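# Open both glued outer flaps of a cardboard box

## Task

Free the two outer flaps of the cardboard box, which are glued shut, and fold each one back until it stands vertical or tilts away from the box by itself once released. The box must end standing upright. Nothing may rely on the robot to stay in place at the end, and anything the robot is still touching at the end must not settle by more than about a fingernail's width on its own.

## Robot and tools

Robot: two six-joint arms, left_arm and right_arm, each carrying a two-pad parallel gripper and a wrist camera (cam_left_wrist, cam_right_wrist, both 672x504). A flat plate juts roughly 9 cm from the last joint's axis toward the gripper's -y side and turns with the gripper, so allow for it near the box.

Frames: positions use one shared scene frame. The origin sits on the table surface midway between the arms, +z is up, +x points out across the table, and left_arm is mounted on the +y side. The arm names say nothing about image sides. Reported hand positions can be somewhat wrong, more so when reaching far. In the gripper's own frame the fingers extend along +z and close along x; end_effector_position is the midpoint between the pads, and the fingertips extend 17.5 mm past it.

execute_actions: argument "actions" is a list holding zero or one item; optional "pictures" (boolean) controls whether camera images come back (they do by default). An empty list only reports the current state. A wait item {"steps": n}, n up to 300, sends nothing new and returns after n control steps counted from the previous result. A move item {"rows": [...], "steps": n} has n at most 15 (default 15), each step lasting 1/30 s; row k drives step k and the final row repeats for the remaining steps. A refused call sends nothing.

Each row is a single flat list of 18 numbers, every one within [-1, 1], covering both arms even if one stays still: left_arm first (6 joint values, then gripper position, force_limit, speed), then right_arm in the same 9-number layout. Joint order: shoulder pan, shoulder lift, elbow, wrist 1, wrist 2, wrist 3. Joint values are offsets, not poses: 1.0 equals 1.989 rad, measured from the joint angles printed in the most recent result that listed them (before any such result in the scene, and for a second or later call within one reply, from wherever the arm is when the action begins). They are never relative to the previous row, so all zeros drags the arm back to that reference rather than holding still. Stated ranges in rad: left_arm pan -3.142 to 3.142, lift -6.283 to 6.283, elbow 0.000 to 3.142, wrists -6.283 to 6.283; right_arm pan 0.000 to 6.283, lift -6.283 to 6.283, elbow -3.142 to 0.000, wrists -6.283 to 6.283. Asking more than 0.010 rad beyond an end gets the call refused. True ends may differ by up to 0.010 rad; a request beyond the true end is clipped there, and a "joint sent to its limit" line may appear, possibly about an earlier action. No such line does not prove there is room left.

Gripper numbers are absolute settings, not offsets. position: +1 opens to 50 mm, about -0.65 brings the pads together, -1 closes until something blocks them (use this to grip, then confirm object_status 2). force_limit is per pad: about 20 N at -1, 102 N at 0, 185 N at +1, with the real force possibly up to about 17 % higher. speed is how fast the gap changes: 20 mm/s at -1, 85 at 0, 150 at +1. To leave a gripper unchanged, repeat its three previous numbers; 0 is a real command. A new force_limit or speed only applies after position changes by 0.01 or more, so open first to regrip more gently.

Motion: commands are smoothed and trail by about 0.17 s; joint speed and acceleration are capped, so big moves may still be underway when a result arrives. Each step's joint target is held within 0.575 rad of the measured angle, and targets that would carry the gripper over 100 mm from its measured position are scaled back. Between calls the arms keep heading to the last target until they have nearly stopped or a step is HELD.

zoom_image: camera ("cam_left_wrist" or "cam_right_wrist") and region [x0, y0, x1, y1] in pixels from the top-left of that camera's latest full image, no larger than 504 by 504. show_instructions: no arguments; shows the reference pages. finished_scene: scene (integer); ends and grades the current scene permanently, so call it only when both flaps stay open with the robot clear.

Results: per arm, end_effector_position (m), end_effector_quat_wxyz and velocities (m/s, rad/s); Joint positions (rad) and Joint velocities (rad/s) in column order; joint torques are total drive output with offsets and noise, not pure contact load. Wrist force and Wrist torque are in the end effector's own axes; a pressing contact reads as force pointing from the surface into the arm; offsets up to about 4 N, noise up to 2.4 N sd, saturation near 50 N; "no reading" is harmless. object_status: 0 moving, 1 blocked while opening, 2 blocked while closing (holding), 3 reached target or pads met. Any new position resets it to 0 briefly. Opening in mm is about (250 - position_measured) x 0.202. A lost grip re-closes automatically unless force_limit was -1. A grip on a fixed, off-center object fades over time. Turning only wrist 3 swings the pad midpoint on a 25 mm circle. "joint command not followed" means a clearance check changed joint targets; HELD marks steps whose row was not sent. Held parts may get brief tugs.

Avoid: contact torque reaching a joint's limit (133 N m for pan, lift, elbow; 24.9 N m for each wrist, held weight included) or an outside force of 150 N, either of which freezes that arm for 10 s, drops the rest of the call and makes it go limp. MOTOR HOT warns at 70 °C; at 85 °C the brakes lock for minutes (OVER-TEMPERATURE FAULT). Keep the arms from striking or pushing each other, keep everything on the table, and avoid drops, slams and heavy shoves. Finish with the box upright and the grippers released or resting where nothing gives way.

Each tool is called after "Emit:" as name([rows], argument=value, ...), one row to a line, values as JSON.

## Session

Emit:
execute_actions(actions=[])

Scene clock: 0.00 s of 4500.00 s.
left_arm: end_effector_position=(+0.4416, +0.3461, +0.3977) position_measured=3 object_status=3 end_effector_quat_wxyz=(+0.068, +0.875, +0.479, -0.011) end_effector_velocity=(-0.000, -0.000, +0.000) end_effector_angular_velocity=(-0.000, -0.001, -0.002) | right_arm: end_effector_position=(+0.2644, +0.1036, +0.3923) position_measured=173 object_status=3 end_effector_quat_wxyz=(+0.073, +0.892, -0.445, +0.031) end_effector_velocity=(+0.000, -0.000, +0.000) end_effector_angular_velocity=(-0.001, -0.001, -0.001)
Joint positions: left_arm=[-0.808 -1.79   1.581 -1.479 -1.644 -0.101] | right_arm=[ 4.448 -1.825 -1.044 -1.997  1.532 -2.513]
Joint velocities: left_arm=[-0.001 -0.    -0.001 -0.     0.     0.001] | right_arm=[ 0.     0.     0.    -0.001 -0.001  0.001]
Joint torques (N m, as the arm reports them, + toward a larger angle): no reading
Motor temperatures (°C, as the motors report them): left_arm=[22 22 23 29 26 27] | right_arm=[24 23 23 29 29 32]
Wrist force (N, on the end effector, along its own x y z axes, offset not removed): no reading
Wrist torque (N m, same axes, about the end effector's origin, offset not removed): no reading

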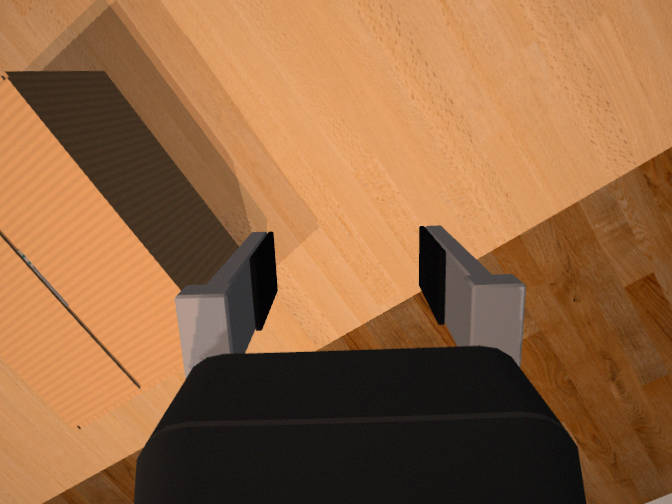

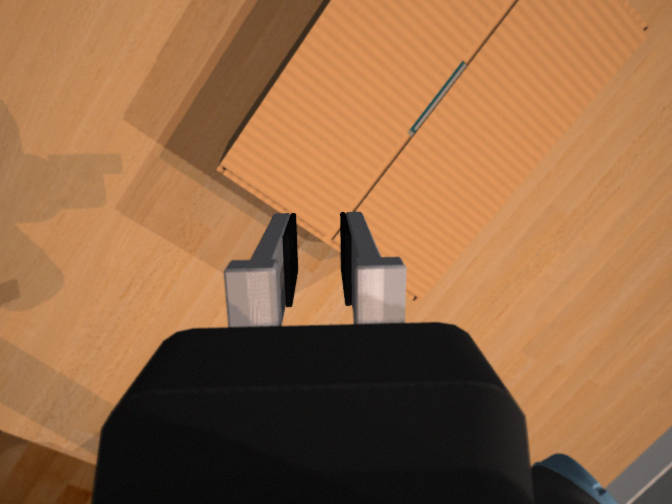

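Emit:
show_instructions()

Reference images for this scene: manual page 1, manual page 2, manual page 3, manual page 4.

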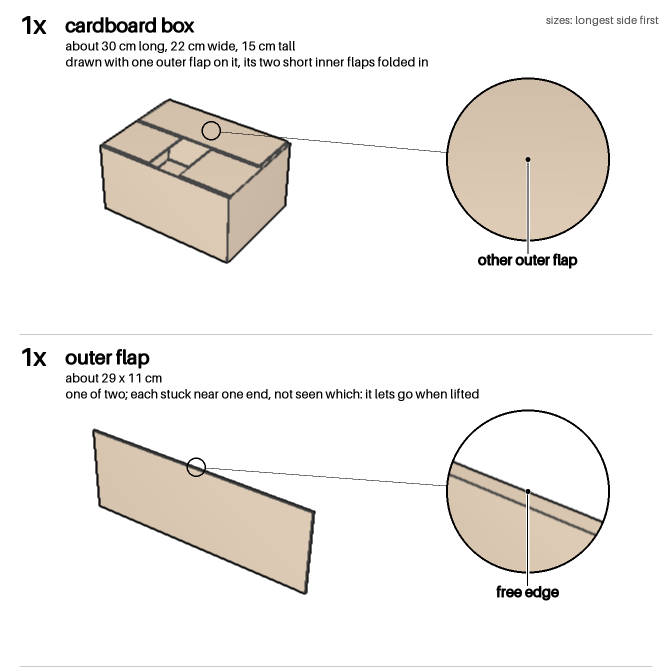

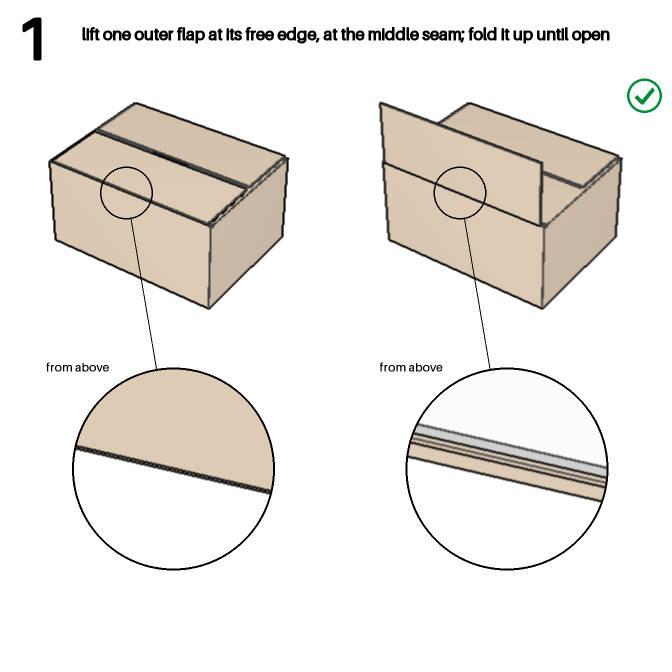

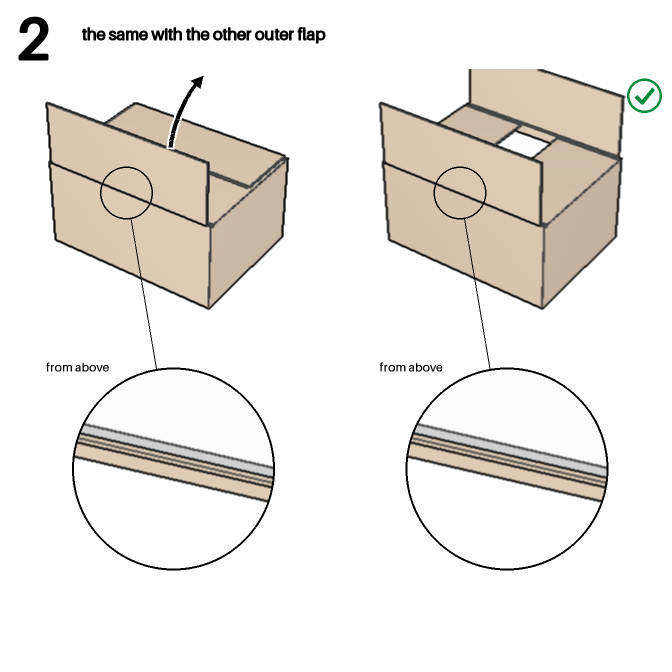

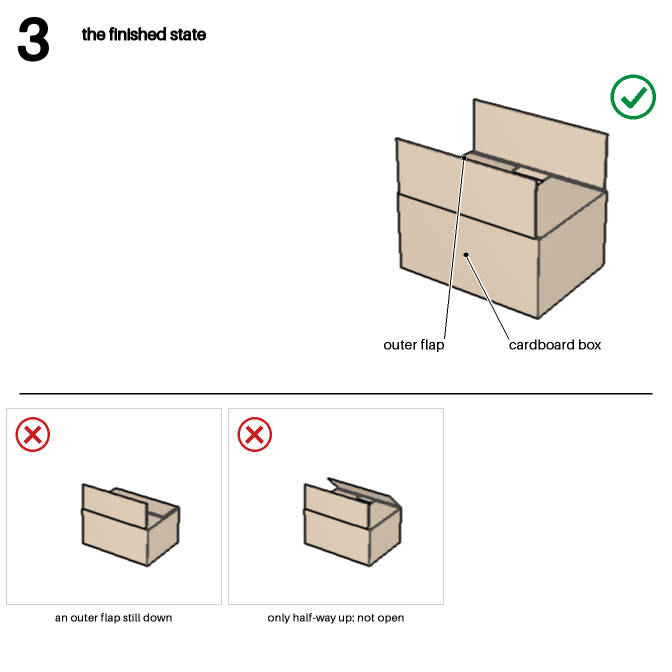

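Emit:
execute_actions([
  {"rows":[[0,0,0,-0.534,-0.062,-0.563,1,0,0,0.172,0.119,-0.498,0.42,-0.307,0.477,-1,0,0]],"steps":15},
], pictures=false)

Emit:
execute_actions([
  {"steps":35},
], pictures=false)

Emit:
execute_actions([
  {"rows":[[-0.226,0.155,0.193,0,0,0,1,0,0,0,0,0,0,0,0,-1,0,0]],"steps":15},
], pictures=false)

Emit:
execute_actions([
  {"steps":30},
])

Scene clock: 31.93 s of 4500.00 s.
left_arm: end_effector_position=(+0.5196, +0.2345, +0.5125) position_measured=3 object_status=3 end_effector_quat_wxyz=(+0.358, +0.668, +0.651, -0.044) end_effector_velocity=(+0.145, -0.182, +0.372) end_effector_angular_velocity=(-1.572, -0.317, +1.038) | right_arm: end_effector_position=(+0.2423, +0.1239, +0.2917) position_measured=253 object_status=3 end_effector_quat_wxyz=(-0.163, +0.769, -0.580, +0.214) end_effector_velocity=(+0.012, -0.166, -0.395) end_effector_angular_velocity=(+0.329, -0.448, -0.796)
Joint positions: left_arm=[-0.808 -1.79   1.581 -2.084 -1.741 -0.705] | right_arm=[ 4.748 -1.613 -1.721 -1.376  1.025 -1.848]
Joint velocities: left_arm=[-0.     0.    -0.002 -1.471 -0.095 -1.488] | right_arm=[ 0.184  0.111 -1.268  0.89  -0.451  1.146]
Joint torques (N m, as the arm reports them, + toward a larger angle): left_arm=[ -2.33 -18.15 -27.01  -8.16  -3.2   -8.52] | right_arm=[11.21 40.2   8.65  6.88 -4.47  4.76]
Motor temperatures (°C, as the motors report them): left_arm=[22 22 23 29 26 27] | right_arm=[24 23 23 29 29 32]
Wrist force (N, on the end effector, along its own x y z axes, offset not removed): left_arm=[-2.7 1.5 9.7] | right_arm=[-1.1 -1.1 -1.2]
Wrist torque (N m, same axes, about the end effector's origin, offset not removed): left_arm=[0.33 0.57 0.28] | right_arm=[-0.27 0.15 -0.01]
Steps of this call (steps 1 to 90: nothing new was sent; then 28.43 s passed at rest; steps 91 to 105: all 15 steps of this action). Readings (joint positions | what the end effector reports):
91: left_arm=[-0.808 -1.790 1.581 -1.479 -1.644 -0.101] | right_arm=[4.448 -1.825 -1.044 -1.997 1.532 -2.513] | left_arm position_measured=3 object_status=3 | right_arm position_measured=175 object_status=0
92: left_arm=[-0.808 -1.790 1.581 -1.482 -1.647 -0.104] | right_arm=[4.451 -1.822 -1.047 -1.994 1.529 -2.510] | left_arm position_measured=3 object_status=3 | right_arm position_measured=189 object_status=0
94: left_arm=[-0.808 -1.790 1.581 -1.530 -1.670 -0.151] | right_arm=[4.499 -1.776 -1.095 -1.946 1.481 -2.461] | left_arm position_measured=3 object_status=3 | right_arm position_measured=217 object_status=0
98: left_arm=[-0.808 -1.790 1.581 -1.732 -1.707 -0.353] | right_arm=[4.674 -1.657 -1.339 -1.702 1.239 -2.218] | left_arm position_measured=3 object_status=3 | right_arm position_measured=253 object_status=0
105: the state above

Scene clock: 33.10 s of 4500.00 s.
left_arm: end_effector_position=(+0.5433, +0.1978, +0.6427) position_measured=3 object_status=3 end_effector_quat_wxyz=(+0.534, +0.450, +0.696, -0.167) end_effector_velocity=(-0.000, -0.000, +0.001) end_effector_angular_velocity=(-0.003, +0.000, -0.000) | right_arm: end_effector_position=(+0.2463, +0.0667, +0.1971) position_measured=253 object_status=3 end_effector_quat_wxyz=(-0.207, +0.690, -0.649, +0.244) end_effector_velocity=(-0.000, +0.000, +0.000) end_effector_angular_velocity=(+0.002, +0.001, +0.000)
Joint positions: left_arm=[-0.808 -1.79   1.581 -2.541 -1.768 -1.22 ] | right_arm=[ 4.79  -1.589 -2.034 -1.161  0.922 -1.564]
Joint velocities: left_arm=[-0.001  0.    -0.001 -0.001 -0.    -0.002] | right_arm=[ 0.     0.001  0.     0.001  0.001 -0.   ]
Joint torques (N m, as the arm reports them, + toward a larger angle): left_arm=[ -1.56 -17.58 -26.21  -5.01  -2.94  -1.86] | right_arm=[ 9.44 35.86 12.38  4.93 -3.82  2.3 ]
Motor temperatures (°C, as the motors report them): left_arm=[22 22 23 29 26 27] | right_arm=[24 23 23 29 29 32]
Wrist force (N, on the end effector, along its own x y z axes, offset not removed): left_arm=[0.8 -2.4 3.7] | right_arm=[0.9 -0.8 -1.5]
Wrist torque (N m, same axes, about the end effector's origin, offset not removed): left_arm=[-0.22 -0.27 0.07] | right_arm=[-0.06 0.04 -0.06]
Steps of this call (steps 1 to 35: the robot went on to your last target). Readings (joint positions | what the end effector reports):
1: left_arm=[-0.808 -1.790 1.581 -2.134 -1.744 -0.757] | right_arm=[4.754 -1.610 -1.764 -1.346 1.010 -1.809] | left_arm position_measured=3 object_status=3 | right_arm position_measured=253 object_status=3
2: left_arm=[-0.808 -1.790 1.581 -2.183 -1.747 -0.811] | right_arm=[4.760 -1.606 -1.807 -1.316 0.995 -1.769] | left_arm position_measured=3 object_status=3 | right_arm position_measured=253 object_status=3
4: left_arm=[-0.808 -1.790 1.581 -2.282 -1.753 -0.922] | right_arm=[4.771 -1.600 -1.889 -1.259 0.968 -1.695] | left_arm position_measured=3 object_status=3 | right_arm position_measured=253 object_status=3
8: left_arm=[-0.808 -1.790 1.581 -2.442 -1.762 -1.106] | right_arm=[4.783 -1.593 -1.983 -1.196 0.938 -1.611] | left_arm position_measured=3 object_status=3 | right_arm position_measured=253 object_status=3
35: the state above

Scene clock: 33.60 s of 4500.00 s.
left_arm: end_effector_position=(+0.5108, +0.0836, +0.4672) position_measured=3 object_status=3 end_effector_quat_wxyz=(+0.399, +0.539, +0.717, -0.192) end_effector_velocity=(-0.142, -0.216, -0.397) end_effector_angular_velocity=(+0.467, +0.415, -0.407) | right_arm: end_effector_position=(+0.2463, +0.0667, +0.1971) position_measured=253 object_status=3 end_effector_quat_wxyz=(-0.207, +0.690, -0.649, +0.244) end_effector_velocity=(-0.000, -0.000, -0.001) end_effector_angular_velocity=(-0.002, +0.000, +0.000)
Joint positions: left_arm=[-0.987 -1.666  1.734 -2.541 -1.768 -1.22 ] | right_arm=[ 4.79  -1.589 -2.034 -1.161  0.922 -1.564]
Joint velocities: left_arm=[-0.407  0.279  0.346  0.     0.     0.   ] | right_arm=[ 0.    -0.001  0.    -0.001  0.    -0.   ]
Joint torques (N m, as the arm reports them, + toward a larger angle): left_arm=[ -8.64 -14.61 -17.85  -2.32  -2.81  -1.73] | right_arm=[ 9.79 34.97 15.09  4.62 -3.67  1.92]
Motor temperatures (°C, as the motors report them): left_arm=[22 22 23 29 26 27] | right_arm=[24 23 23 29 29 32]
Wrist force (N, on the end effector, along its own x y z axes, offset not removed): left_arm=[-2.9 -4.1 0.9] | right_arm=[-1.5 -2.3 -1.5]
Wrist torque (N m, same axes, about the end effector's origin, offset not removed): left_arm=[-0.74 0.22 0.38] | right_arm=[-0.32 0.39 0.06]
Steps of this call (steps 1 to 15: all 15 steps of this action). Readings (joint positions | what the end effector reports):
1: left_arm=[-0.808 -1.790 1.581 -2.541 -1.768 -1.220] | right_arm=[4.790 -1.589 -2.034 -1.161 0.922 -1.564] | left_arm position_measured=3 object_status=3 | right_arm position_measured=253 object_status=3
2: left_arm=[-0.811 -1.787 1.584 -2.541 -1.768 -1.220] | right_arm=[4.790 -1.589 -2.034 -1.161 0.922 -1.564] | left_arm position_measured=3 object_status=3 | right_arm position_measured=253 object_status=3
4: left_arm=[-0.838 -1.768 1.607 -2.541 -1.768 -1.220] | right_arm=[4.790 -1.589 -2.034 -1.161 0.922 -1.564] | left_arm position_measured=3 object_status=3 | right_arm position_measured=253 object_status=3
8: left_arm=[-0.892 -1.731 1.653 -2.541 -1.768 -1.220] | right_arm=[4.790 -1.589 -2.034 -1.161 0.922 -1.564] | left_arm position_measured=3 object_status=3 | right_arm position_measured=253 object_status=3
15: the state above

Scene clock: 34.60 s of 4500.00 s.
left_arm: end_effector_position=(+0.3717, +0.0010, +0.2152) position_measured=3 object_status=3 end_effector_quat_wxyz=(+0.188, +0.663, +0.702, -0.178) end_effector_velocity=(-0.006, -0.001, -0.008) end_effector_angular_velocity=(+0.012, +0.006, -0.011) | right_arm: end_effector_position=(+0.2463, +0.0667, +0.1971) position_measured=253 object_status=3 end_effector_quat_wxyz=(-0.207, +0.690, -0.649, +0.244) end_effector_velocity=(+0.000, +0.000, +0.000) end_effector_angular_velocity=(+0.000, -0.000, +0.000)
Joint positions: left_arm=[-1.256 -1.483  1.964 -2.54  -1.768 -1.22 ] | right_arm=[ 4.79  -1.589 -2.034 -1.161  0.922 -1.564]
Joint velocities: left_arm=[-0.01   0.007  0.007 -0.    -0.     0.001] | right_arm=[-0. -0.  0.  0. -0. -0.]
Joint torques (N m, as the arm reports them, + toward a larger angle): left_arm=[ -6.47 -23.32 -17.22  -5.28  -2.25  -0.54] | right_arm=[ 9.88 34.14 20.85  4.33 -3.65  0.36]
Motor temperatures (°C, as the motors report them): left_arm=[22 22 23 29 26 27] | right_arm=[24 23 23 29 29 32]
Wrist force (N, on the end effector, along its own x y z axes, offset not removed): left_arm=[-2.3 -2.3 3.0] | right_arm=[2.3 -3.5 -1.2]
Wrist torque (N m, same axes, about the end effector's origin, offset not removed): left_arm=[-0.26 0.21 0.27] | right_arm=[-0.45 -0.21 -0.13]
Steps of this call (steps 1 to 30: the robot went on to your last target). Readings (joint positions | what the end effector reports):
1: left_arm=[-1.000 -1.657 1.746 -2.541 -1.768 -1.220] | right_arm=[4.790 -1.589 -2.034 -1.161 0.922 -1.564] | left_arm position_measured=3 object_status=3 | right_arm position_measured=253 object_status=3
2: left_arm=[-1.014 -1.647 1.758 -2.541 -1.768 -1.220] | right_arm=[4.790 -1.589 -2.034 -1.161 0.922 -1.564] | left_arm position_measured=3 object_status=3 | right_arm position_measured=253 object_status=3
4: left_arm=[-1.042 -1.628 1.781 -2.541 -1.768 -1.220] | right_arm=[4.790 -1.589 -2.034 -1.161 0.922 -1.564] | left_arm position_measured=3 object_status=3 | right_arm position_measured=253 object_status=3
8: left_arm=[-1.098 -1.590 1.829 -2.541 -1.768 -1.220] | right_arm=[4.790 -1.589 -2.034 -1.161 0.922 -1.564] | left_arm position_measured=3 object_status=3 | right_arm position_measured=253 object_status=3
30: the state above

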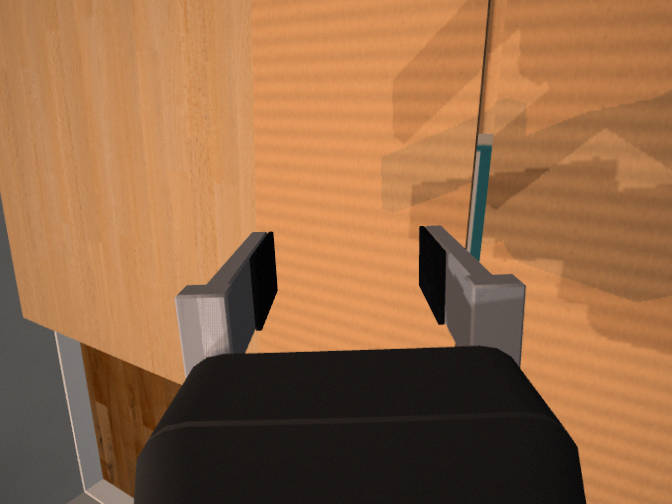

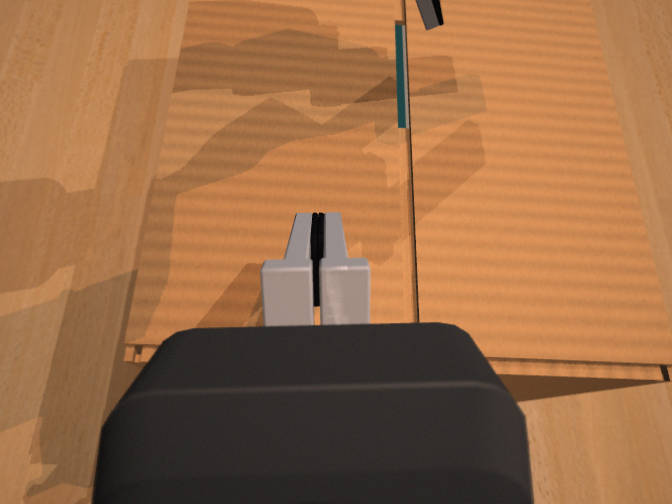

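Emit:
execute_actions([
  {"rows":[[0,0.0018,0.0385,-0.0403,0,0,1,0,0,0,-0.0104,-0.0139,0.0244,0,0,-1,0,0]],"steps":15},
], pictures=false)

Emit:
execute_actions([
  {"steps":10},
])

Scene clock: 42.60 s of 4500.00 s.
left_arm: end_effector_position=(+0.3657, +0.0131, +0.1888) position_measured=3 object_status=3 end_effector_quat_wxyz=(+0.188, +0.663, +0.702, -0.178) end_effector_velocity=(-0.001, +0.005, -0.008) end_effector_angular_velocity=(+0.000, -0.000, +0.003) | right_arm: end_effector_position=(+0.2463, +0.0664, +0.1809) position_measured=253 object_status=3 end_effector_quat_wxyz=(-0.207, +0.690, -0.649, +0.244) end_effector_velocity=(+0.000, -0.000, -0.005) end_effector_angular_velocity=(-0.002, +0.001, -0.000)
Joint positions: left_arm=[-1.256 -1.479  2.037 -2.618 -1.768 -1.22 ] | right_arm=[ 4.79  -1.608 -2.061 -1.115  0.922 -1.564]
Joint velocities: left_arm=[ 0.002  0.001  0.023 -0.023  0.    -0.   ] | right_arm=[-0.    -0.007 -0.008  0.013  0.001 -0.   ]
Joint torques (N m, as the arm reports them, + toward a larger angle): left_arm=[  4.68 -20.54 -18.78  -5.4    1.41   1.5 ] | right_arm=[ 6.85 14.81 12.26  4.93 -2.85 -1.13]
Motor temperatures (°C, as the motors report them): left_arm=[22 22 23 29 26 27] | right_arm=[24 23 23 29 29 32]
Wrist force (N, on the end effector, along its own x y z axes, offset not removed): left_arm=[-4.0 -2.6 1.8] | right_arm=[2.0 -1.1 -1.6]
Wrist torque (N m, same axes, about the end effector's origin, offset not removed): left_arm=[-0.33 0.68 0.14] | right_arm=[-0.17 -0.32 -0.09]
Steps of this call (steps 1 to 15: the robot went on to your last target; steps 16 to 90: nothing new was sent; then 4.50 s passed at rest; steps 91 to 105: all 15 steps of this action). Readings (joint positions | what the end effector reports):
91: left_arm=[-1.257 -1.482 1.965 -2.541 -1.768 -1.220] | right_arm=[4.790 -1.589 -2.034 -1.161 0.922 -1.564] | left_arm position_measured=3 object_status=3 | right_arm position_measured=253 object_status=3
92: left_arm=[-1.257 -1.482 1.968 -2.544 -1.768 -1.220] | right_arm=[4.790 -1.590 -2.036 -1.159 0.922 -1.564] | left_arm position_measured=3 object_status=3 | right_arm position_measured=253 object_status=3
94: left_arm=[-1.257 -1.481 1.992 -2.569 -1.768 -1.220] | right_arm=[4.790 -1.597 -2.045 -1.143 0.922 -1.564] | left_arm position_measured=3 object_status=3 | right_arm position_measured=253 object_status=3
98: left_arm=[-1.256 -1.480 2.023 -2.602 -1.768 -1.220] | right_arm=[4.790 -1.605 -2.056 -1.124 0.922 -1.564] | left_arm position_measured=3 object_status=3 | right_arm position_measured=253 object_status=3
105: the state above

Scene clock: 42.93 s of 4500.00 s.
left_arm: end_effector_position=(+0.3655, +0.0136, +0.1879) position_measured=3 object_status=3 end_effector_quat_wxyz=(+0.188, +0.663, +0.702, -0.178) end_effector_velocity=(-0.001, +0.001, -0.001) end_effector_angular_velocity=(+0.001, -0.000, -0.002) | right_arm: end_effector_position=(+0.2463, +0.0663, +0.1803) position_measured=253 object_status=3 end_effector_quat_wxyz=(-0.207, +0.690, -0.649, +0.244) end_effector_velocity=(-0.000, -0.000, -0.001) end_effector_angular_velocity=(-0.002, +0.000, +0.001)
Joint positions: left_arm=[-1.256 -1.479  2.04  -2.62  -1.768 -1.22 ] | right_arm=[ 4.79  -1.609 -2.062 -1.113  0.922 -1.564]
Joint velocities: left_arm=[-0.001  0.     0.003 -0.002  0.     0.001] | right_arm=[ 0.001 -0.001 -0.001  0.     0.    -0.001]
Joint torques (N m, as the arm reports them, + toward a larger angle): left_arm=[  5.21 -20.38 -14.19  -4.78   1.4    0.91] | right_arm=[ 6.   13.16 11.94  4.85 -3.04 -1.17]
Motor temperatures (°C, as the motors report them): left_arm=[22 22 23 29 26 27] | right_arm=[24 23 23 29 29 32]
Wrist force (N, on the end effector, along its own x y z axes, offset not removed): left_arm=[-2.1 -2.2 3.8] | right_arm=[0.0 1.0 -3.4]
Wrist torque (N m, same axes, about the end effector's origin, offset not removed): left_arm=[-0.16 0.33 0.08] | right_arm=[0.24 0.19 -0.16]
Steps of this call (steps 1 to 10: the robot went on to your last target). Readings (joint positions | what the end effector reports):
1: left_arm=[-1.256 -1.479 2.038 -2.618 -1.768 -1.220] | right_arm=[4.790 -1.609 -2.061 -1.114 0.922 -1.564] | left_arm position_measured=3 object_status=3 | right_arm position_measured=253 object_status=3
2: left_arm=[-1.256 -1.479 2.039 -2.619 -1.768 -1.220] | right_arm=[4.790 -1.609 -2.061 -1.114 0.922 -1.564] | left_arm position_measured=3 object_status=3 | right_arm position_measured=253 object_status=3
4: left_arm=[-1.256 -1.479 2.039 -2.620 -1.768 -1.220] | right_arm=[4.790 -1.609 -2.062 -1.113 0.922 -1.564] | left_arm position_measured=3 object_status=3 | right_arm position_measured=253 object_status=3
8: left_arm=[-1.256 -1.479 2.040 -2.620 -1.768 -1.220] | right_arm=[4.790 -1.609 -2.062 -1.113 0.922 -1.564] | left_arm position_measured=3 object_status=3 | right_arm position_measured=253 object_status=3
10: the state above

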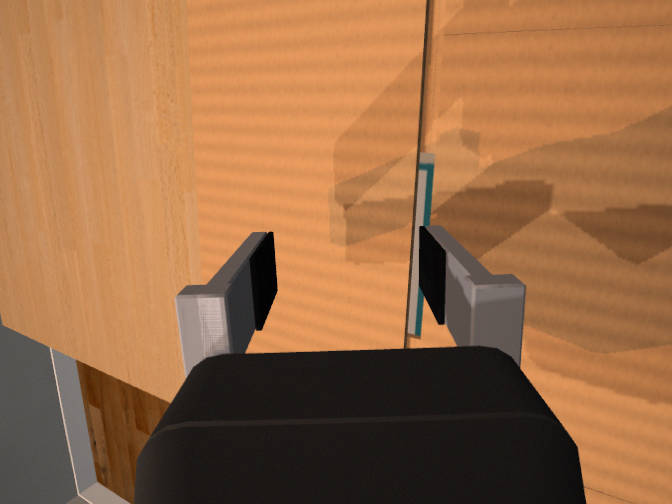

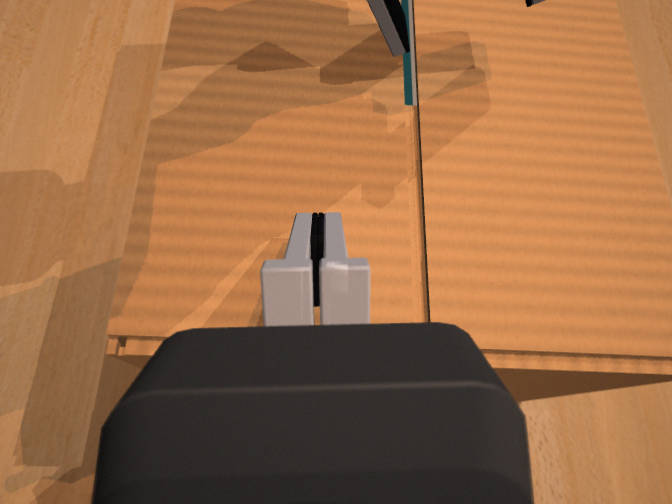

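Good. Right down 3 mm; left down 8 mm.

Emit:
execute_actions([
  {"rows":[[0,0.0047,0.0064,-0.0111,0,0,1,0,0,0,-0.0018,-0.0025,0.0043,0,0,-1,0,0]],"steps":15},
], pictures=false)

Emit:
execute_actions([
  {"steps":5},
], pictures=false)

Scene clock: 48.57 s of 4500.00 s.
left_arm: end_effector_position=(+0.3652, +0.0142, +0.1806) position_measured=3 object_status=3 end_effector_quat_wxyz=(+0.188, +0.663, +0.702, -0.178) end_effector_velocity=(-0.000, +0.000, -0.002) end_effector_angular_velocity=(+0.000, +0.000, -0.000) | right_arm: end_effector_position=(+0.2463, +0.0662, +0.1775) position_measured=253 object_status=3 end_effector_quat_wxyz=(-0.207, +0.690, -0.649, +0.244) end_effector_velocity=(+0.000, -0.000, -0.001) end_effector_angular_velocity=(+0.000, -0.000, -0.001)
Joint positions: left_arm=[-1.256 -1.47   2.052 -2.642 -1.768 -1.22 ] | right_arm=[ 4.79  -1.613 -2.067 -1.105  0.922 -1.564]
Joint velocities: left_arm=[-0.     0.003  0.004 -0.006  0.     0.   ] | right_arm=[-0.    -0.001 -0.002  0.003 -0.     0.001]
Joint torques (N m, as the arm reports them, + toward a larger angle): left_arm=[  3.99 -14.39  -6.6   -1.74   1.39  -1.19] | right_arm=[ 7.16 12.13  9.81  4.4  -2.97  1.61]
Motor temperatures (°C, as the motors report them): left_arm=[22 22 23 29 26 27] | right_arm=[24 23 23 29 29 32]
Wrist force (N, on the end effector, along its own x y z axes, offset not removed): left_arm=[-14.0 0.4 -6.1] | right_arm=[-0.5 -4.2 -7.7]
Wrist torque (N m, same axes, about the end effector's origin, offset not removed): left_arm=[-0.40 0.59 0.00] | right_arm=[-0.25 0.11 -0.13]
Steps of this call (steps 1 to 15: the robot went on to your last target; steps 16 to 90: nothing new was sent; then 2.13 s passed at rest; steps 91 to 105: all 15 steps of this action). Readings (joint positions | what the end effector reports):
91: left_arm=[-1.256 -1.479 2.040 -2.621 -1.768 -1.220] | right_arm=[4.790 -1.609 -2.062 -1.113 0.922 -1.564] | left_arm position_measured=3 object_status=3 | right_arm position_measured=253 object_status=3
92: left_arm=[-1.256 -1.478 2.041 -2.622 -1.768 -1.220] | right_arm=[4.790 -1.610 -2.062 -1.112 0.922 -1.564] | left_arm position_measured=3 object_status=3 | right_arm position_measured=253 object_status=3
94: left_arm=[-1.256 -1.475 2.045 -2.630 -1.768 -1.220] | right_arm=[4.790 -1.611 -2.064 -1.109 0.922 -1.564] | left_arm position_measured=3 object_status=3 | right_arm position_measured=253 object_status=3
98: left_arm=[-1.256 -1.472 2.050 -2.638 -1.768 -1.220] | right_arm=[4.790 -1.612 -2.066 -1.106 0.922 -1.564] | left_arm position_measured=3 object_status=3 | right_arm position_measured=253 object_status=3
105: the state above

Scene clock: 48.73 s of 4500.00 s.
left_arm: end_effector_position=(+0.3652, +0.0142, +0.1804) position_measured=3 object_status=3 end_effector_quat_wxyz=(+0.188, +0.663, +0.702, -0.178) end_effector_velocity=(+0.001, +0.001, -0.001) end_effector_angular_velocity=(+0.001, +0.000, +0.002) | right_arm: end_effector_position=(+0.2463, +0.0662, +0.1774) position_measured=253 object_status=3 end_effector_quat_wxyz=(-0.207, +0.690, -0.649, +0.244) end_effector_velocity=(+0.000, -0.000, +0.000) end_effector_angular_velocity=(-0.000, -0.001, +0.000)
Joint positions: left_arm=[-1.256 -1.47   2.053 -2.642 -1.768 -1.22 ] | right_arm=[ 4.79  -1.613 -2.067 -1.105  0.922 -1.564]
Joint velocities: left_arm=[ 0.002  0.001  0.001 -0.001  0.    -0.   ] | right_arm=[ 0.     0.001 -0.    -0.    -0.001 -0.   ]
Joint torques (N m, as the arm reports them, + toward a larger angle): left_arm=[  3.75 -12.76  -7.57  -1.4    1.33  -0.85] | right_arm=[ 7.22 11.17  8.93  4.29 -2.85  1.69]
Motor temperatures (°C, as the motors report them): left_arm=[22 22 23 29 26 27] | right_arm=[24 23 23 29 29 32]
Wrist force (N, on the end effector, along its own x y z axes, offset not removed): left_arm=[-15.1 0.6 -7.7] | right_arm=[0.3 -3.2 -7.6]
Wrist torque (N m, same axes, about the end effector's origin, offset not removed): left_arm=[-0.32 0.52 0.36] | right_arm=[0.08 -0.09 -0.04]
Steps of this call (steps 1 to 5: the robot went on to your last target). Readings (joint positions | what the end effector reports):
1: left_arm=[-1.256 -1.470 2.052 -2.642 -1.768 -1.220] | right_arm=[4.790 -1.613 -2.067 -1.105 0.922 -1.564] | left_arm position_measured=3 object_status=3 | right_arm position_measured=253 object_status=3
2: left_arm=[-1.256 -1.470 2.052 -2.642 -1.768 -1.220] | right_arm=[4.790 -1.613 -2.067 -1.105 0.922 -1.564] | left_arm position_measured=3 object_status=3 | right_arm position_measured=253 object_status=3
4: left_arm=[-1.256 -1.470 2.053 -2.642 -1.768 -1.220] | right_arm=[4.790 -1.613 -2.067 -1.105 0.922 -1.564] | left_arm position_measured=3 object_status=3 | right_arm position_measured=253 object_status=3
5: the state above

Right 1.2 mm more, left 2 mm more down, then slide 7 mm.

Emit:
execute_actions([
  {"rows":[[0,0.0012,0.0016,-0.0028,0,0,1,0,0,0,-0.0008,-0.001,0.0018,0,0,-1,0,0]],"steps":15},
], pictures=false)

Emit:
execute_actions([
  {"rows":[[0,0.008,-0.0087,0.0007,0,0,1,0,0,0,0,0,0,0,0,-1,0,0]],"steps":15},
], pictures=false)

Emit:
execute_actions([
  {"steps":6},
])

Scene clock: 59.80 s of 4500.00 s.
left_arm: end_effector_position=(+0.3651, +0.0144, +0.1786) position_measured=3 object_status=3 end_effector_quat_wxyz=(+0.188, +0.663, +0.702, -0.178) end_effector_velocity=(+0.000, -0.000, -0.000) end_effector_angular_velocity=(-0.000, +0.000, +0.001) | right_arm: end_effector_position=(+0.2463, +0.0661, +0.1763) position_measured=253 object_status=3 end_effector_quat_wxyz=(-0.207, +0.690, -0.649, +0.244) end_effector_velocity=(-0.000, -0.001, +0.000) end_effector_angular_velocity=(+0.001, +0.000, -0.000)
Joint positions: left_arm=[-1.256 -1.468  2.056 -2.648 -1.768 -1.22 ] | right_arm=[ 4.79  -1.614 -2.069 -1.101  0.922 -1.564]
Joint velocities: left_arm=[ 0.     0.001  0.    -0.002 -0.    -0.001] | right_arm=[ 0.     0.002 -0.001 -0.     0.     0.001]
Joint torques (N m, as the arm reports them, + toward a larger angle): left_arm=[-1.9   1.75  2.81  1.69  1.32  1.64] | right_arm=[ 5.4   0.89  1.35  3.6   0.03 -1.58]
Motor temperatures (°C, as the motors report them): left_arm=[22 22 23 29 26 27] | right_arm=[24 23 23 29 29 32]
Wrist force (N, on the end effector, along its own x y z axes, offset not removed): left_arm=[-19.2 5.9 -31.0] | right_arm=[5.6 -13.2 -26.9]
Wrist torque (N m, same axes, about the end effector's origin, offset not removed): left_arm=[0.52 0.80 0.22] | right_arm=[-0.48 0.20 -0.14]
Steps of this call (steps 1 to 15: the robot went on to your last target; steps 16 to 90: nothing new was sent; then 7.57 s passed at rest; steps 91 to 105: all 15 steps of this action). Readings (joint positions | what the end effector reports):
91: left_arm=[-1.256 -1.470 2.053 -2.642 -1.768 -1.220] | right_arm=[4.790 -1.613 -2.067 -1.104 0.922 -1.564] | left_arm position_measured=3 object_status=3 | right_arm position_measured=253 object_status=3
92: left_arm=[-1.256 -1.470 2.053 -2.643 -1.768 -1.220] | right_arm=[4.790 -1.613 -2.067 -1.104 0.922 -1.564] | left_arm position_measured=3 object_status=3 | right_arm position_measured=253 object_status=3
94: left_arm=[-1.256 -1.469 2.054 -2.645 -1.768 -1.220] | right_arm=[4.790 -1.613 -2.068 -1.103 0.922 -1.564] | left_arm position_measured=3 object_status=3 | right_arm position_measured=253 object_status=3
98: left_arm=[-1.256 -1.468 2.055 -2.647 -1.768 -1.220] | right_arm=[4.790 -1.614 -2.068 -1.102 0.922 -1.564] | left_arm position_measured=3 object_status=3 | right_arm position_measured=253 object_status=3
105: the state above

Scene clock: 60.30 s of 4500.00 s.
left_arm: end_effector_position=(+0.3681, +0.0084, +0.1781) position_measured=3 object_status=3 end_effector_quat_wxyz=(+0.188, +0.663, +0.702, -0.178) end_effector_velocity=(+0.001, -0.002, +0.001) end_effector_angular_velocity=(-0.002, -0.000, +0.000) | right_arm: end_effector_position=(+0.2464, +0.0662, +0.1763) position_measured=253 object_status=3 end_effector_quat_wxyz=(-0.207, +0.690, -0.649, +0.244) end_effector_velocity=(+0.000, +0.000, -0.000) end_effector_angular_velocity=(+0.000, -0.001, -0.000)
Joint positions: left_arm=[-1.256 -1.452  2.039 -2.646 -1.768 -1.22 ] | right_arm=[ 4.79  -1.614 -2.069 -1.101  0.922 -1.564]
Joint velocities: left_arm=[-0.001  0.003 -0.005 -0.     0.    -0.001] | right_arm=[-0.    -0.001  0.     0.001 -0.001  0.   ]
Joint torques (N m, as the arm reports them, + toward a larger angle): left_arm=[ -1.29 -16.34 -20.41   1.3    1.36   1.54] | right_arm=[ 5.37  3.7   5.09  0.53  0.76 -1.33]
Motor temperatures (°C, as the motors report them): left_arm=[22 22 23 29 26 27] | right_arm=[24 23 23 29 29 32]
Wrist force (N, on the end effector, along its own x y z axes, offset not removed): left_arm=[-13.8 -2.1 -3.1] | right_arm=[-4.0 -16.0 -25.6]
Wrist torque (N m, same axes, about the end effector's origin, offset not removed): left_arm=[-0.16 0.27 0.24] | right_arm=[-0.40 -0.13 -0.04]
Steps of this call (steps 1 to 15: all 15 steps of this action). Readings (joint positions | what the end effector reports):
1: left_arm=[-1.256 -1.468 2.056 -2.648 -1.768 -1.220] | right_arm=[4.790 -1.614 -2.069 -1.101 0.922 -1.564] | left_arm position_measured=3 object_status=3 | right_arm position_measured=253 object_status=3
2: left_arm=[-1.256 -1.466 2.054 -2.648 -1.768 -1.220] | right_arm=[4.790 -1.614 -2.069 -1.101 0.922 -1.564] | left_arm position_measured=3 object_status=3 | right_arm position_measured=253 object_status=3
4: left_arm=[-1.256 -1.461 2.049 -2.647 -1.768 -1.220] | right_arm=[4.790 -1.614 -2.069 -1.101 0.922 -1.564] | left_arm position_measured=3 object_status=3 | right_arm position_measured=253 object_status=3
8: left_arm=[-1.256 -1.455 2.042 -2.647 -1.768 -1.220] | right_arm=[4.790 -1.614 -2.069 -1.101 0.922 -1.564] | left_arm position_measured=3 object_status=3 | right_arm position_measured=253 object_status=3
15: the state above

Scene clock: 60.50 s of 4500.00 s.
left_arm: end_effector_position=(+0.3682, +0.0082, +0.1782) position_measured=3 object_status=3 end_effector_quat_wxyz=(+0.188, +0.663, +0.702, -0.178) end_effector_velocity=(-0.000, -0.001, +0.000) end_effector_angular_velocity=(-0.001, -0.001, -0.001) | right_arm: end_effector_position=(+0.2464, +0.0662, +0.1763) position_measured=253 object_status=3 end_effector_quat_wxyz=(-0.207, +0.690, -0.649, +0.244) end_effector_velocity=(-0.000, -0.000, +0.000) end_effector_angular_velocity=(+0.000, +0.000, +0.001)
Joint positions: left_arm=[-1.256 -1.452  2.038 -2.646 -1.768 -1.22 ] | right_arm=[ 4.79  -1.614 -2.069 -1.101  0.922 -1.564]
Joint velocities: left_arm=[-0.001  0.    -0.001 -0.     0.     0.   ] | right_arm=[ 0.001  0.001 -0.001  0.     0.    -0.   ]
Joint torques (N m, as the arm reports them, + toward a larger angle): left_arm=[ -0.91 -17.68 -22.55  -0.74   1.21   1.55] | right_arm=[ 4.23  5.68  7.44 -1.27  1.42 -1.13]
Motor temperatures (°C, as the motors report them): left_arm=[22 22 23 29 26 27] | right_arm=[24 23 23 29 29 32]
Wrist force (N, on the end effector, along its own x y z axes, offset not removed): left_arm=[-11.0 -2.5 -2.0] | right_arm=[-2.9 -15.7 -28.0]
Wrist torque (N m, same axes, about the end effector's origin, offset not removed): left_arm=[0.37 0.32 0.05] | right_arm=[-0.40 -0.26 -0.02]
Steps of this call (steps 1 to 6: the robot went on to your last target). Readings (joint positions | what the end effector reports):
1: left_arm=[-1.256 -1.452 2.039 -2.646 -1.768 -1.220] | right_arm=[4.790 -1.614 -2.069 -1.101 0.922 -1.564] | left_arm position_measured=3 object_status=3 | right_arm position_measured=253 object_status=3
2: left_arm=[-1.256 -1.452 2.039 -2.646 -1.768 -1.220] | right_arm=[4.790 -1.614 -2.069 -1.101 0.922 -1.564] | left_arm position_measured=3 object_status=3 | right_arm position_measured=253 object_status=3
4: left_arm=[-1.256 -1.452 2.039 -2.646 -1.768 -1.220] | right_arm=[4.790 -1.614 -2.069 -1.101 0.922 -1.564] | left_arm position_measured=3 object_status=3 | right_arm position_measured=253 object_status=3
6: the state above

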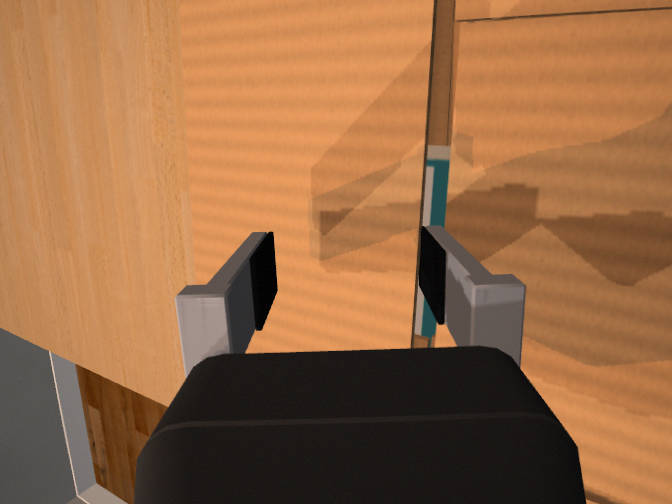

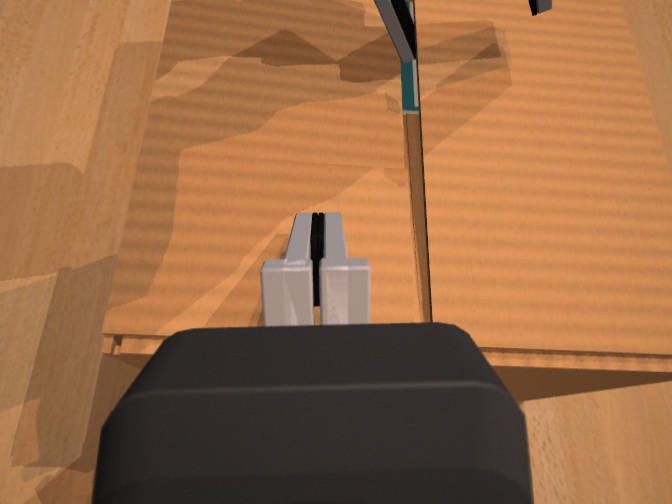

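Emit:
execute_actions([
  {"rows":[[0,0.0052,-0.0013,-0.0039,0,0,1,0,0,0,0,0,0,0,0,-1,0,0]],"steps":15},
], pictures=false)

Emit:
execute_actions([
  {"steps":6},
])

Emit:
zoom_image(camera="cam_right_wrist", region=[320,0,520,120])

Scene clock: 74.00 s of 4500.00 s.
left_arm: end_effector_position=(+0.3693, +0.0059, +0.1753) position_measured=3 object_status=3 end_effector_quat_wxyz=(+0.188, +0.663, +0.702, -0.178) end_effector_velocity=(+0.000, -0.001, -0.001) end_effector_angular_velocity=(+0.000, -0.000, -0.000) | right_arm: end_effector_position=(+0.2463, +0.0661, +0.1763) position_measured=253 object_status=3 end_effector_quat_wxyz=(-0.207, +0.690, -0.649, +0.244) end_effector_velocity=(-0.000, +0.000, -0.000) end_effector_angular_velocity=(-0.000, +0.001, -0.000)
Joint positions: left_arm=[-1.256 -1.442  2.036 -2.654 -1.768 -1.22 ] | right_arm=[ 4.79  -1.614 -2.069 -1.101  0.922 -1.564]
Joint velocities: left_arm=[ 0.     0.003 -0.002 -0.002  0.     0.   ] | right_arm=[ 0.    -0.001  0.001 -0.     0.001  0.001]
Joint torques (N m, as the arm reports them, + toward a larger angle): left_arm=[  3.05  -9.28 -29.12  -7.19   1.41   1.48] | right_arm=[-3.06 17.53 12.3   3.46  4.18 -1.5 ]
Motor temperatures (°C, as the motors report them): left_arm=[22 22 23 29 26 27] | right_arm=[24 23 23 29 29 32]
Wrist force (N, on the end effector, along its own x y z axes, offset not removed): left_arm=[11.6 -12.3 -25.1] | right_arm=[10.8 -23.6 -18.3]
Wrist torque (N m, same axes, about the end effector's origin, offset not removed): left_arm=[0.52 0.82 0.04] | right_arm=[0.10 0.29 -0.05]
Steps of this call (steps 1 to 15: the robot went on to your last target; steps 16 to 90: nothing new was sent; then 10.00 s passed at rest; steps 91 to 105: all 15 steps of this action). Readings (joint positions | what the end effector reports):
91: left_arm=[-1.256 -1.452 2.038 -2.646 -1.768 -1.220] | right_arm=[4.790 -1.614 -2.069 -1.101 0.922 -1.564] | left_arm position_measured=3 object_status=3 | right_arm position_measured=253 object_status=3
92: left_arm=[-1.256 -1.451 2.038 -2.647 -1.768 -1.220] | right_arm=[4.790 -1.614 -2.069 -1.101 0.922 -1.564] | left_arm position_measured=3 object_status=3 | right_arm position_measured=253 object_status=3
94: left_arm=[-1.256 -1.448 2.037 -2.649 -1.768 -1.220] | right_arm=[4.790 -1.614 -2.069 -1.101 0.922 -1.564] | left_arm position_measured=3 object_status=3 | right_arm position_measured=253 object_status=3
98: left_arm=[-1.256 -1.444 2.036 -2.652 -1.768 -1.220] | right_arm=[4.790 -1.614 -2.069 -1.101 0.922 -1.564] | left_arm position_measured=3 object_status=3 | right_arm position_measured=253 object_status=3
105: the state above

Scene clock: 74.20 s of 4500.00 s.
left_arm: end_effector_position=(+0.3693, +0.0058, +0.1752) position_measured=3 object_status=3 end_effector_quat_wxyz=(+0.188, +0.663, +0.702, -0.178) end_effector_velocity=(-0.001, -0.000, -0.001) end_effector_angular_velocity=(+0.001, +0.000, -0.003) | right_arm: end_effector_position=(+0.2463, +0.0661, +0.1763) position_measured=253 object_status=3 end_effector_quat_wxyz=(-0.207, +0.690, -0.649, +0.244) end_effector_velocity=(-0.000, +0.000, -0.000) end_effector_angular_velocity=(-0.000, +0.001, +0.000)
Joint positions: left_arm=[-1.256 -1.442  2.036 -2.654 -1.768 -1.22 ] | right_arm=[ 4.79  -1.614 -2.069 -1.101  0.922 -1.564]
Joint velocities: left_arm=[-0.002  0.001  0.001 -0.    -0.     0.001] | right_arm=[-0.    -0.    -0.     0.     0.001 -0.   ]
Joint torques (N m, as the arm reports them, + toward a larger angle): left_arm=[  3.09 -10.15 -29.16  -7.44   1.36   1.58] | right_arm=[-2.69 16.44 10.75  4.81  3.79 -1.32]
Motor temperatures (°C, as the motors report them): left_arm=[22 22 23 29 26 27] | right_arm=[24 23 23 29 29 32]
Wrist force (N, on the end effector, along its own x y z axes, offset not removed): left_arm=[7.8 -15.8 -32.8] | right_arm=[9.6 -22.9 -17.7]
Wrist torque (N m, same axes, about the end effector's origin, offset not removed): left_arm=[0.16 1.62 -0.05] | right_arm=[0.24 0.71 -0.13]
Steps of this call (steps 1 to 6: the robot went on to your last target). Readings (joint positions | what the end effector reports):
1: left_arm=[-1.256 -1.442 2.036 -2.654 -1.768 -1.220] | right_arm=[4.790 -1.614 -2.069 -1.101 0.922 -1.564] | left_arm position_measured=3 object_status=3 | right_arm position_measured=253 object_status=3
2: left_arm=[-1.256 -1.442 2.036 -2.654 -1.768 -1.220] | right_arm=[4.790 -1.614 -2.069 -1.101 0.922 -1.564] | left_arm position_measured=3 object_status=3 | right_arm position_measured=253 object_status=3
4: left_arm=[-1.256 -1.442 2.036 -2.654 -1.768 -1.220] | right_arm=[4.790 -1.614 -2.069 -1.101 0.922 -1.564] | left_arm position_measured=3 object_status=3 | right_arm position_measured=253 object_status=3
6: the state above

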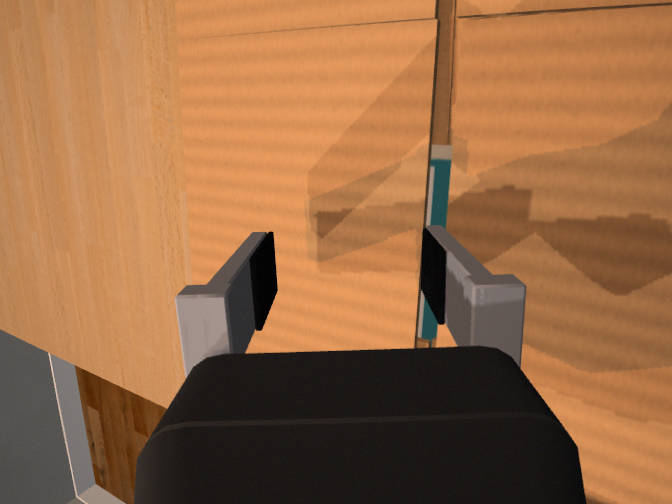

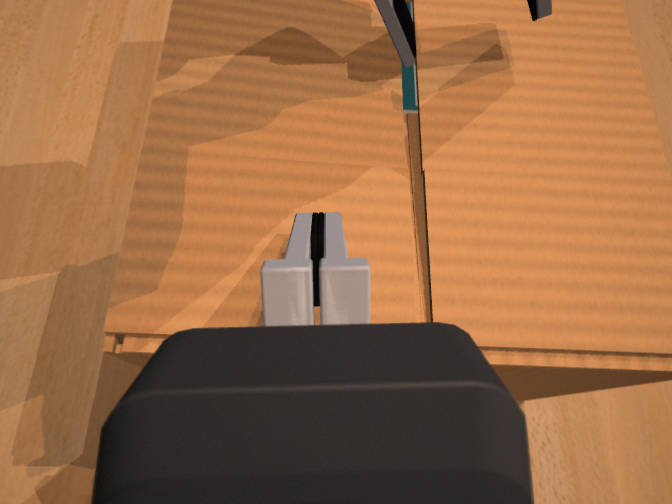

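Region (320, 0, 520, 120) of cam_right_wrist's 672x504 image, scaled by 2.520, with more detail than that image has; it fills the top 302 rows of this view, and the rest is white.

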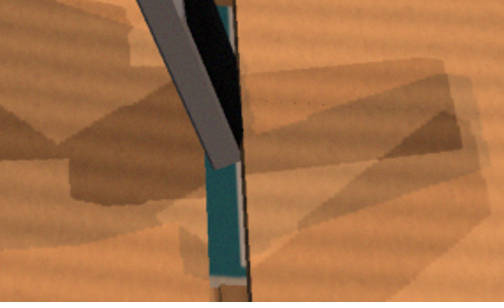

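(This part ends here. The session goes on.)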